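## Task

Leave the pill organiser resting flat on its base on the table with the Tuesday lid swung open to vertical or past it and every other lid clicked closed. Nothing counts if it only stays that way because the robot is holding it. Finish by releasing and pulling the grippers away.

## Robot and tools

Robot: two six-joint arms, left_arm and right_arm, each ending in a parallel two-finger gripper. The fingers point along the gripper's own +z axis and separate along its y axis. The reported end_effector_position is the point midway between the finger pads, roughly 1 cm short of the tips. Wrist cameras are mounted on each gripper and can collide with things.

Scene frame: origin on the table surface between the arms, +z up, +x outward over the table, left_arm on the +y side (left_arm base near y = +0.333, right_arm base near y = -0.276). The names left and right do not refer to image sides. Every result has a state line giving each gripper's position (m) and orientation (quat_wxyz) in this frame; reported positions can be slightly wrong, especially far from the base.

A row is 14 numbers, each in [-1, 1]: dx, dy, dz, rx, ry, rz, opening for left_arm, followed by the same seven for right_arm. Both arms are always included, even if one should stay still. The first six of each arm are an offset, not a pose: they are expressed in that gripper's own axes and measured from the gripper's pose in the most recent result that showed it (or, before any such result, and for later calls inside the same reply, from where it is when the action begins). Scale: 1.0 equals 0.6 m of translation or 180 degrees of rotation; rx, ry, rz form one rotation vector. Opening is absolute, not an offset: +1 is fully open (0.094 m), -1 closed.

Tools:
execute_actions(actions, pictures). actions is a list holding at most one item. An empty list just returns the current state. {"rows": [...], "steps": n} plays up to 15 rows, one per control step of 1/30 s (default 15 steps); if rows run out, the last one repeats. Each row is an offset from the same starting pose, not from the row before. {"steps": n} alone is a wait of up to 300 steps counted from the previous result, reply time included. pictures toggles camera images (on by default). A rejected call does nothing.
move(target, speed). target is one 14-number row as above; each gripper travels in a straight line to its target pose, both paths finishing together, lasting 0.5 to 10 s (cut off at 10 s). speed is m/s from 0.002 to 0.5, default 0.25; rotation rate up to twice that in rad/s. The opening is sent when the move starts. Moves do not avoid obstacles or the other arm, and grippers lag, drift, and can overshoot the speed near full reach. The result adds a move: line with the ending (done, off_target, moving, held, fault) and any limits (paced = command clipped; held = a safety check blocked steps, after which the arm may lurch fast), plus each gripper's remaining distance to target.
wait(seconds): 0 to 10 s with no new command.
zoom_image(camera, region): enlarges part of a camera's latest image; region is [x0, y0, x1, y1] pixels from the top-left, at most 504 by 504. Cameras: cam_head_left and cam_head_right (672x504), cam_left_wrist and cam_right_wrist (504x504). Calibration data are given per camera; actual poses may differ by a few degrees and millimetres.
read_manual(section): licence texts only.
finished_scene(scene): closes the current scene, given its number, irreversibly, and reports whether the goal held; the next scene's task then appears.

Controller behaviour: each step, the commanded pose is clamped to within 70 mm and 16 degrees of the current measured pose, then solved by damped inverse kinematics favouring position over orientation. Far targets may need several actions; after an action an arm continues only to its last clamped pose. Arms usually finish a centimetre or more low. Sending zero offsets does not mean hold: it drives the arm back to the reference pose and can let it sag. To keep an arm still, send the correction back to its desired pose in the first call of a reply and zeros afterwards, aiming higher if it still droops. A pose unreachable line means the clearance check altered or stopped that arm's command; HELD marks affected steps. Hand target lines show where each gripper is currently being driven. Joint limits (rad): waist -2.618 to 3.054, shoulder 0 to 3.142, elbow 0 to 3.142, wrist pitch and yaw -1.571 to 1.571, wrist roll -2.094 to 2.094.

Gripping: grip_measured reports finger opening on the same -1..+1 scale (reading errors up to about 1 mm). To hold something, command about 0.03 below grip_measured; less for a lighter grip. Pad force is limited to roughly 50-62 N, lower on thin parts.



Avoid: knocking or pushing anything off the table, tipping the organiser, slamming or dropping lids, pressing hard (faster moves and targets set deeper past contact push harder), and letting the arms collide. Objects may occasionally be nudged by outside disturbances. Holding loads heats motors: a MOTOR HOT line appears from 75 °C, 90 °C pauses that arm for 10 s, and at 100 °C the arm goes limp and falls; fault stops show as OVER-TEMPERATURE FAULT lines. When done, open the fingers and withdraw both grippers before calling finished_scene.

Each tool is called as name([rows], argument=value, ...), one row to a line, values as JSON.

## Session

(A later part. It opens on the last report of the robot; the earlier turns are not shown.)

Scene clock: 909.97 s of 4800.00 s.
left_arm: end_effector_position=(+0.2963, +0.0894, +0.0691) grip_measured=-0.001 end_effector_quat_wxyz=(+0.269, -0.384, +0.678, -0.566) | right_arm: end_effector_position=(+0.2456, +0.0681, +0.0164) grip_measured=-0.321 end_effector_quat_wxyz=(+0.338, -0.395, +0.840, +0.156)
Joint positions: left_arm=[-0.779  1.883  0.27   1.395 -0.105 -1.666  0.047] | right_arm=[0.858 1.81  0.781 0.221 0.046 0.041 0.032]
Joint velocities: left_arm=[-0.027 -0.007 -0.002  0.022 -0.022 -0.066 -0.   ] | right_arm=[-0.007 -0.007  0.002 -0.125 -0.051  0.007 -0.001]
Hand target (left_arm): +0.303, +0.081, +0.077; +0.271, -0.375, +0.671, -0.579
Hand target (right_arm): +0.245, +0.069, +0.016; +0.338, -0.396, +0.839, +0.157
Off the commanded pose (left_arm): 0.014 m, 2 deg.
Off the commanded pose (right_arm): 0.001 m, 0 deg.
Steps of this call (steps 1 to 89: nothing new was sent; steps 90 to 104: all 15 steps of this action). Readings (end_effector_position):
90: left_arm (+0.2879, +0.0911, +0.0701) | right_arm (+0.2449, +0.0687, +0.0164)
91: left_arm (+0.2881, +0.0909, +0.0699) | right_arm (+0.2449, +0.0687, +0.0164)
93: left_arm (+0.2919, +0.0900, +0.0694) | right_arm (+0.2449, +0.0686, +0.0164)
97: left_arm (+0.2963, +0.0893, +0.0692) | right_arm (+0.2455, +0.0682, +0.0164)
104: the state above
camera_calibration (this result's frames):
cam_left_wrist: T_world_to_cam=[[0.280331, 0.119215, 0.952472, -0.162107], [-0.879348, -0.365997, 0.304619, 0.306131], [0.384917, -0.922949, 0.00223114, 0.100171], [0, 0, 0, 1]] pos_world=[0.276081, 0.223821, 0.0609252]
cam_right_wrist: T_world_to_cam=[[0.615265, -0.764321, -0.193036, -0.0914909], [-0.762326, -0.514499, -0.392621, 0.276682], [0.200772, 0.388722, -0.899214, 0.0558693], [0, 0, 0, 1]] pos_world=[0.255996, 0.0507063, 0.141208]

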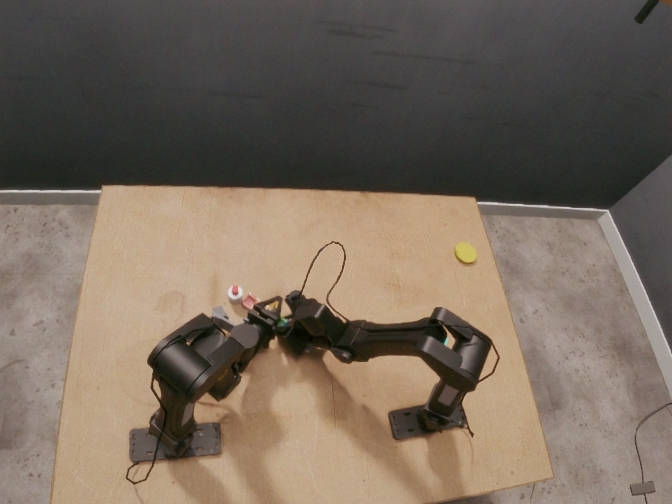

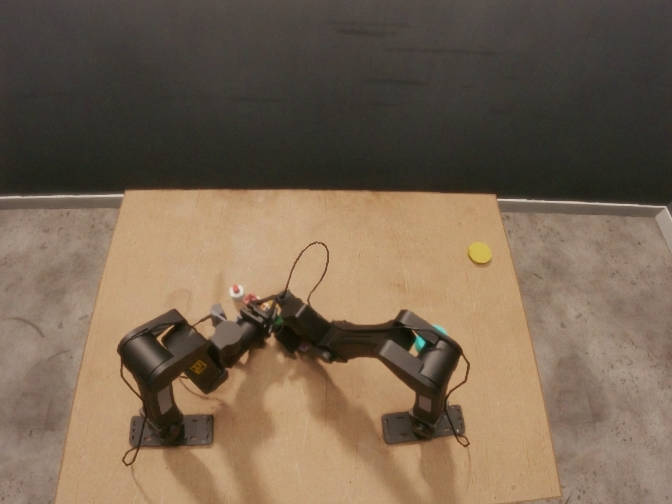

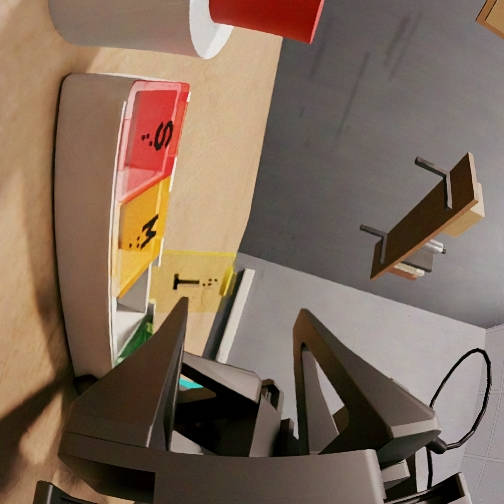

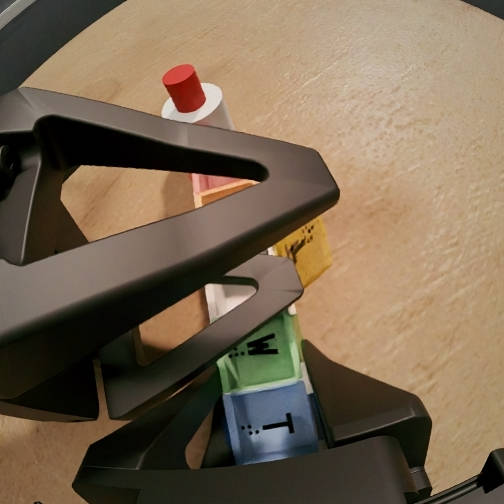

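move(target=[0,-0.02,-0.12,0,0,0,0.0, 0,0,0,0,0,0,-0.42], speed=0.1)

Scene clock: 914.07 s of 4800.00 s.
left_arm: end_effector_position=(+0.2436, +0.1275, +0.0930) grip_measured=-0.001 end_effector_quat_wxyz=(+0.264, -0.389, +0.682, -0.560) | right_arm: end_effector_position=(+0.2456, +0.0681, +0.0164) grip_measured=-0.321 end_effector_quat_wxyz=(+0.338, -0.395, +0.840, +0.156)
Joint positions: left_arm=[-0.817  1.42   0.046  1.136 -0.142 -1.683  0.047] | right_arm=[0.858 1.81  0.781 0.221 0.046 0.041 0.032]
Joint velocities: left_arm=[ 0.012 -0.002 -0.007  0.007  0.066 -0.007 -0.001] | right_arm=[ 0.002 -0.007 -0.012 -0.081  0.022 -0.051  0.002]
Hand target (left_arm): +0.241, +0.128, +0.099; +0.268, -0.384, +0.678, -0.567
Hand target (right_arm): +0.246, +0.068, +0.016; +0.338, -0.395, +0.840, +0.156
Off the commanded pose (left_arm): 0.004 m, 1 deg.
Off the commanded pose (right_arm): 0.000 m, 0 deg.
move: done
camera_calibration (this result's frames):
cam_left_wrist: T_world_to_cam=[[0.298044, 0.114077, 0.947711, -0.177899], [-0.873128, -0.368658, 0.318965, 0.263958], [0.385767, -0.922539, -0.0102724, 0.156471], [0, 0, 0, 1]] pos_world=[0.223129, 0.261955, 0.0860108]
cam_right_wrist: T_world_to_cam=[[0.615265, -0.764321, -0.193036, -0.0914909], [-0.762326, -0.514499, -0.392621, 0.276682], [0.200772, 0.388722, -0.899214, 0.0558693], [0, 0, 0, 1]] pos_world=[0.255996, 0.0507063, 0.141208]

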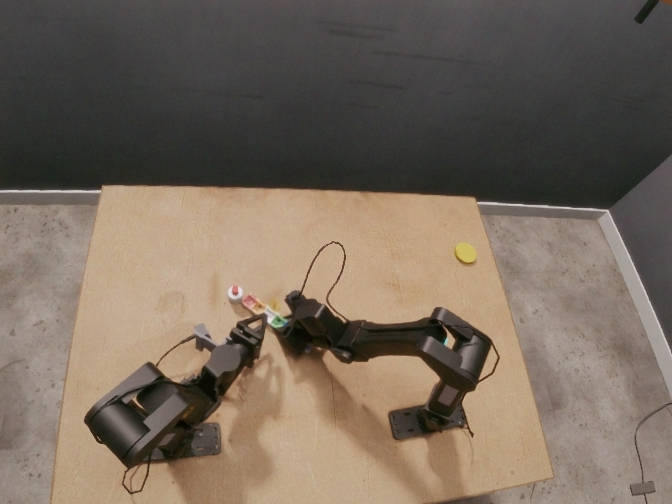

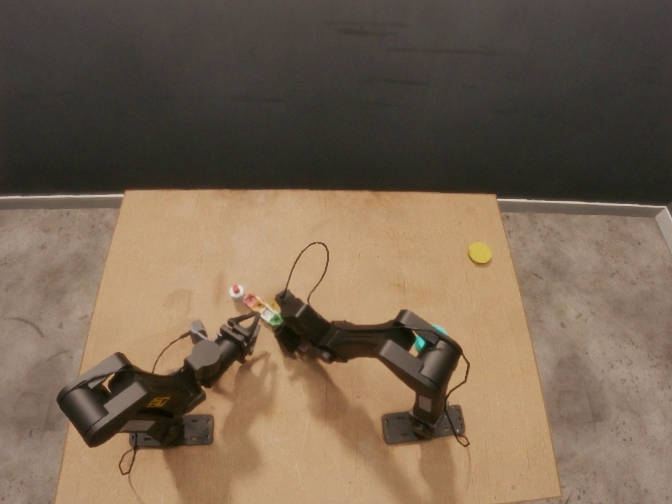

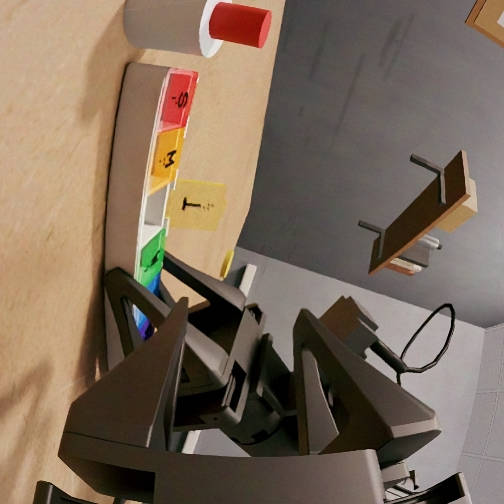

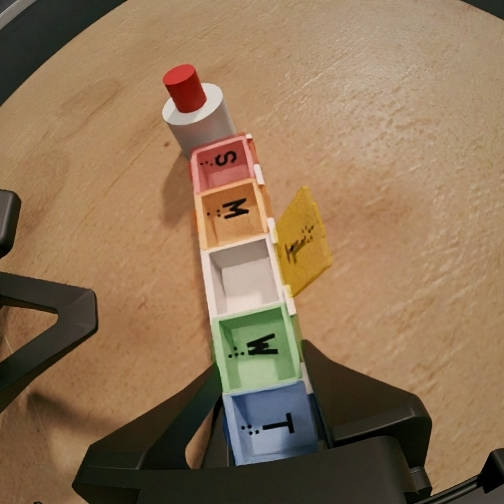

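move(target=[0,0,0,0,0,0,0.0, 0,0,0,0,0,0,0.3], speed=0.05)

move(target=[0,0,-0.1,0,0,0,0.0, -0.08,0,-0.2,0,0,0,0.3], speed=0.15)

Scene clock: 918.53 s of 4800.00 s.
left_arm: end_effector_position=(+0.2435, +0.1276, +0.0925) grip_measured=-0.001 end_effector_quat_wxyz=(+0.262, -0.391, +0.681, -0.560) | right_arm: end_effector_position=(+0.2455, +0.0680, +0.0163) grip_measured=+0.298 end_effector_quat_wxyz=(+0.338, -0.395, +0.840, +0.156)
Joint positions: left_arm=[-0.817  1.42   0.046  1.134 -0.142 -1.689  0.047] | right_arm=[0.858 1.81  0.781 0.22  0.046 0.041 0.061]
Joint velocities: left_arm=[ 0.012  0.017 -0.012 -0.037 -0.037 -0.022  0.   ] | right_arm=[-0.002 -0.007 -0.007  0.066  0.022  0.022  0.001]
Hand target (left_arm): +0.244, +0.128, +0.093; +0.264, -0.389, +0.682, -0.560
Hand target (right_arm): +0.246, +0.068, +0.016; +0.338, -0.395, +0.840, +0.156
Off the commanded pose (left_arm): 0.001 m, 0 deg.
Off the commanded pose (right_arm): 0.000 m, 0 deg.
After step 90, 0.77 s passed at rest.
move: done
camera_calibration (this result's frames):
cam_left_wrist: T_world_to_cam=[[0.302682, 0.117613, 0.945807, -0.178765], [-0.870969, -0.368848, 0.324599, 0.263059], [0.387036, -0.922019, -0.00920591, 0.156114], [0, 0, 0, 1]] pos_world=[0.222804, 0.261994, 0.0851254]
cam_right_wrist: T_world_to_cam=[[0.615178, -0.76444, -0.192842, -0.0915247], [-0.762502, -0.51474, -0.39196, 0.276561], [0.200366, 0.388168, -0.899544, 0.0559535], [0, 0, 0, 1]] pos_world=[0.255971, 0.0506724, 0.141084]

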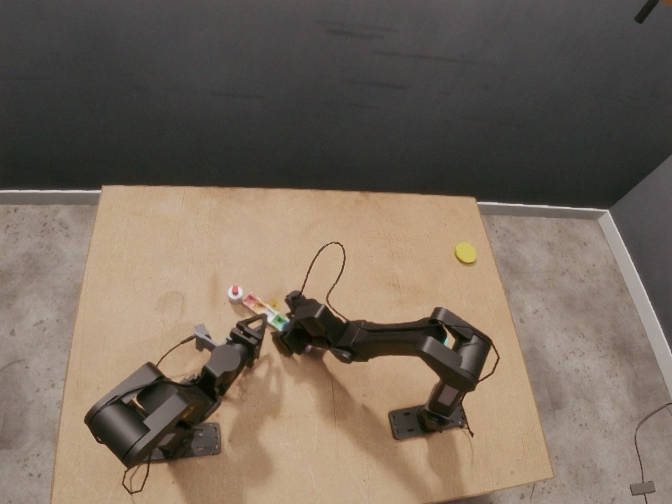

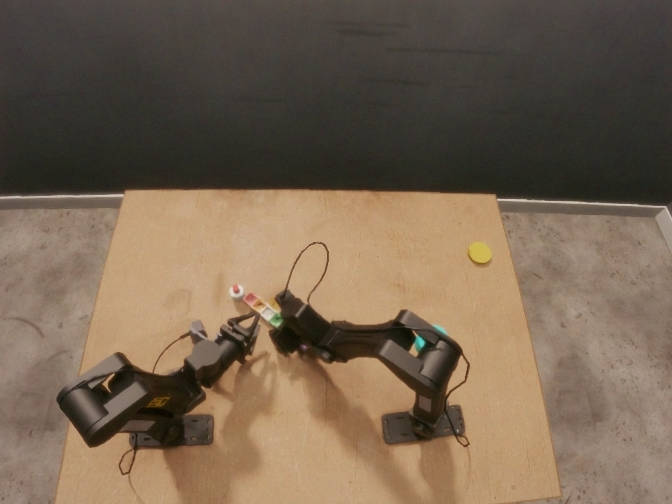

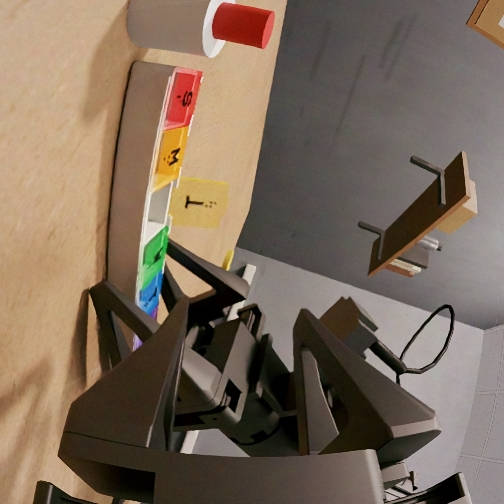

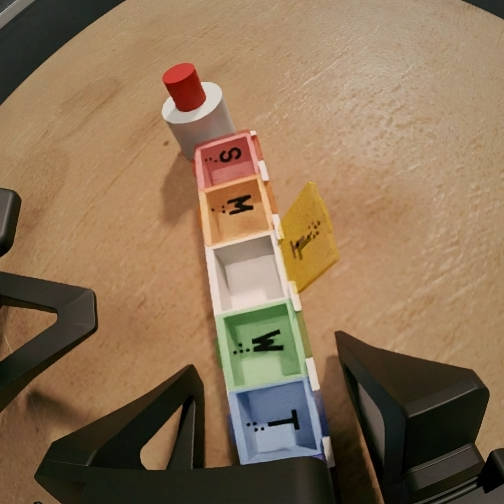

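Scene clock: 921.10 s of 4800.00 s.
left_arm: end_effector_position=(+0.1966, +0.1599, +0.1120) grip_measured=-0.001 end_effector_quat_wxyz=(+0.249, -0.406, +0.698, -0.536) | right_arm: end_effector_position=(+0.2106, +0.0203, +0.1122) grip_measured=+0.298 end_effector_quat_wxyz=(+0.317, -0.398, +0.849, +0.145)
Joint positions: left_arm=[-0.903  0.528  0.032  0.181 -0.224 -1.735  0.047] | right_arm=[ 0.858  1.383  0.831 -0.309  0.046  0.045  0.061]
Joint velocities: left_arm=[-0.012 -0.037  0.012 -0.066  0.022 -0.007  0.   ] | right_arm=[ 0.002  0.007 -0.007  0.007  0.022  0.007 -0.001]
Hand target (left_arm): +0.194, +0.161, +0.111; +0.253, -0.403, +0.697, -0.537
Hand target (right_arm): +0.213, +0.029, +0.134; +0.338, -0.395, +0.840, +0.156
Off the commanded pose (left_arm): 0.006 m, 4 deg.
Off the commanded pose (right_arm): 0.027 m, 3 deg.
joint sent to its limit (left arm) — the command would take joint 3 (elbow) past its lower limit, so that joint was sent only as far as its limit.
move: off_target (left_arm, right_arm)
camera_calibration (this result's frames):
cam_left_wrist: T_world_to_cam=[[0.359884, 0.0877165, 0.928865, -0.191438], [-0.847689, -0.385152, 0.364804, 0.221304], [0.389753, -0.918675, -0.0642537, 0.20931], [0, 0, 0, 1]] pos_world=[0.174913, 0.294316, 0.110536]
cam_right_wrist: T_world_to_cam=[[0.607196, -0.7735, -0.181687, -0.0874112], [-0.775707, -0.527581, -0.34632, 0.260903], [0.172024, 0.35122, -0.920354, 0.176811], [0, 0, 0, 1]] pos_world=[0.225044, 0.00793518, 0.237204]

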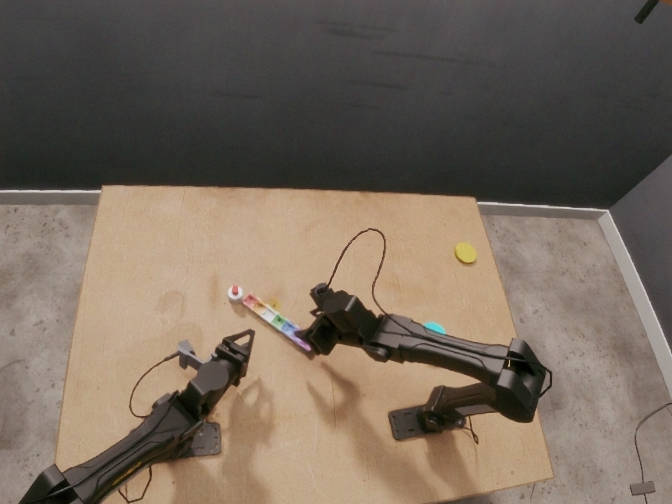

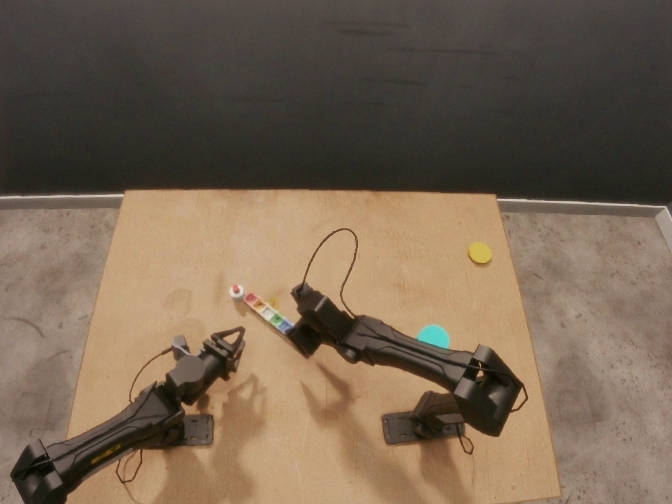

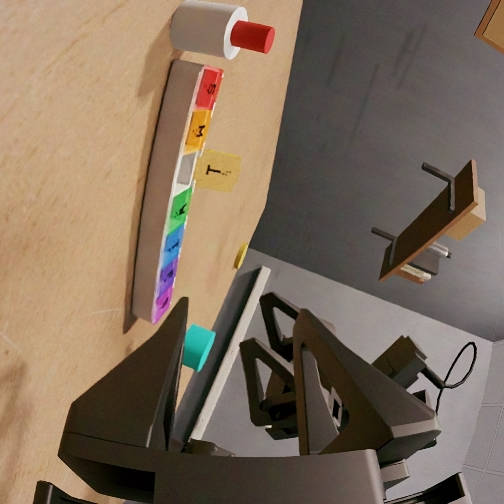

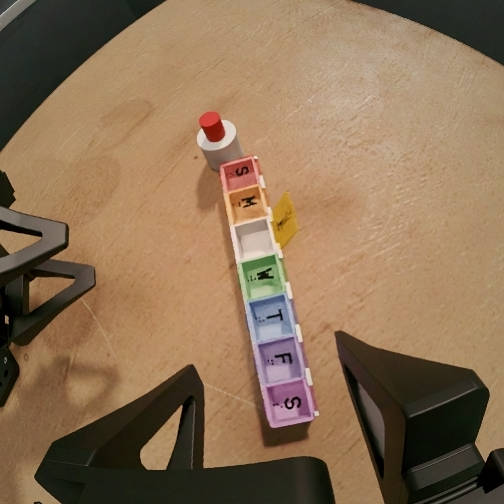

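move(target=[0,0,0,0,0,0,0.0, 0,0,-0.2,0,0,0,0.3], speed=0.25)

finished_scene(scene=1)

Scene clock: 924.90 s of 4800.00 s.
left_arm: end_effector_position=(+0.1963, +0.1603, +0.1107) grip_measured=-0.001 end_effector_quat_wxyz=(+0.247, -0.408, +0.698, -0.534) | right_arm: end_effector_position=(+0.1579, -0.0440, +0.1835) grip_measured=+0.298 end_effector_quat_wxyz=(+0.298, -0.402, +0.854, +0.140)
Joint positions: left_arm=[-0.903  0.527  0.032  0.174 -0.224 -1.741  0.047] | right_arm=[ 0.874  1.035  0.925 -0.79   0.047  0.059  0.061]
Joint velocities: left_arm=[ 0.002 -0.012 -0.032 -0.037 -0.037  0.037 -0.   ] | right_arm=[ 0.002  0.012 -0.007  0.022 -0.081 -0.007 -0.001]
Hand target (left_arm): +0.197, +0.160, +0.112; +0.249, -0.406, +0.698, -0.536
Hand target (right_arm): +0.160, -0.041, +0.201; +0.317, -0.398, +0.849, +0.145
Off the commanded pose (left_arm): 0.001 m, 0 deg.
Off the commanded pose (right_arm): 0.020 m, 2 deg.
move: off_target (right_arm)
camera_calibration (this result's frames):
cam_left_wrist: T_world_to_cam=[[0.366329, 0.0888478, 0.926234, -0.191289], [-0.844348, -0.386547, 0.371022, 0.220509], [0.390997, -0.91798, -0.0665848, 0.209643], [0, 0, 0, 1]] pos_world=[0.174291, 0.294681, 0.109323]
cam_right_wrist: T_world_to_cam=[[0.605267, -0.775591, -0.179191, -0.092434], [-0.783216, -0.54003, -0.308123, 0.204426], [0.142209, 0.326842, -0.934319, 0.280246], [0, 0, 0, 1]] pos_world=[0.176203, -0.052891, 0.308263]

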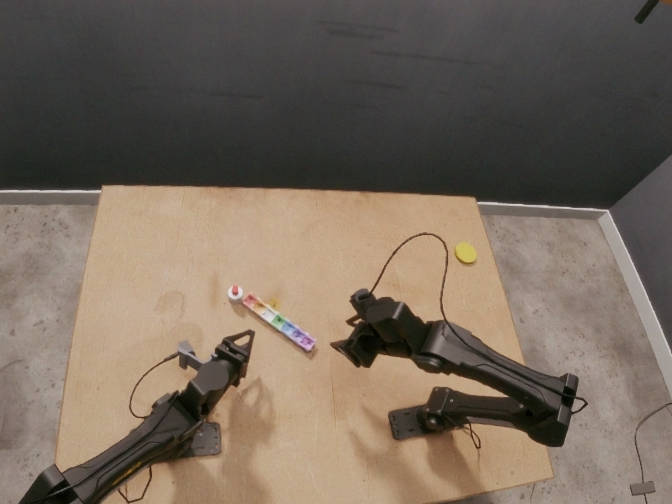

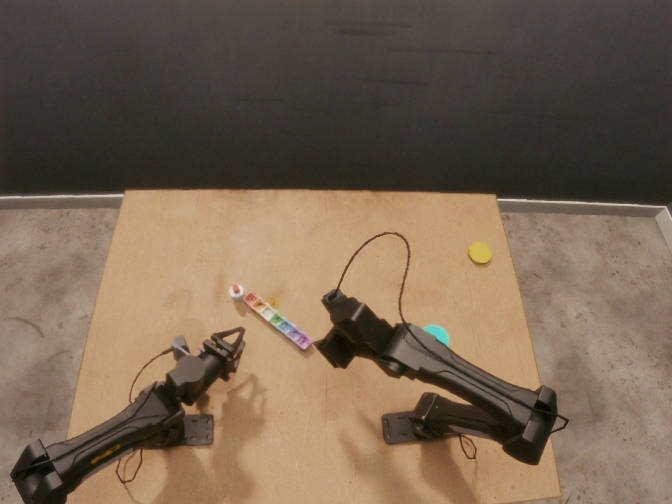

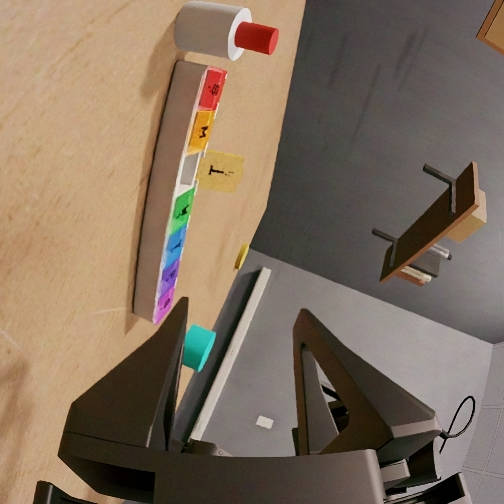

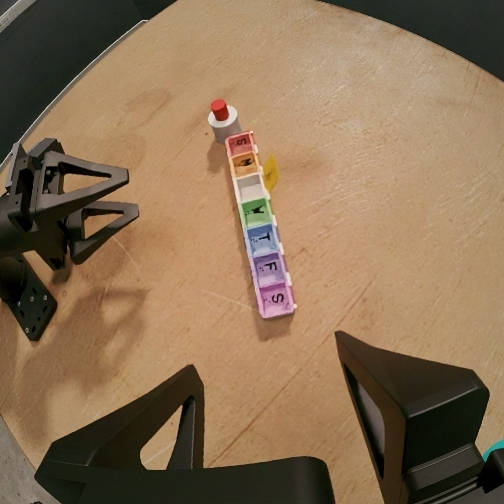

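The scene is finished: the task was done.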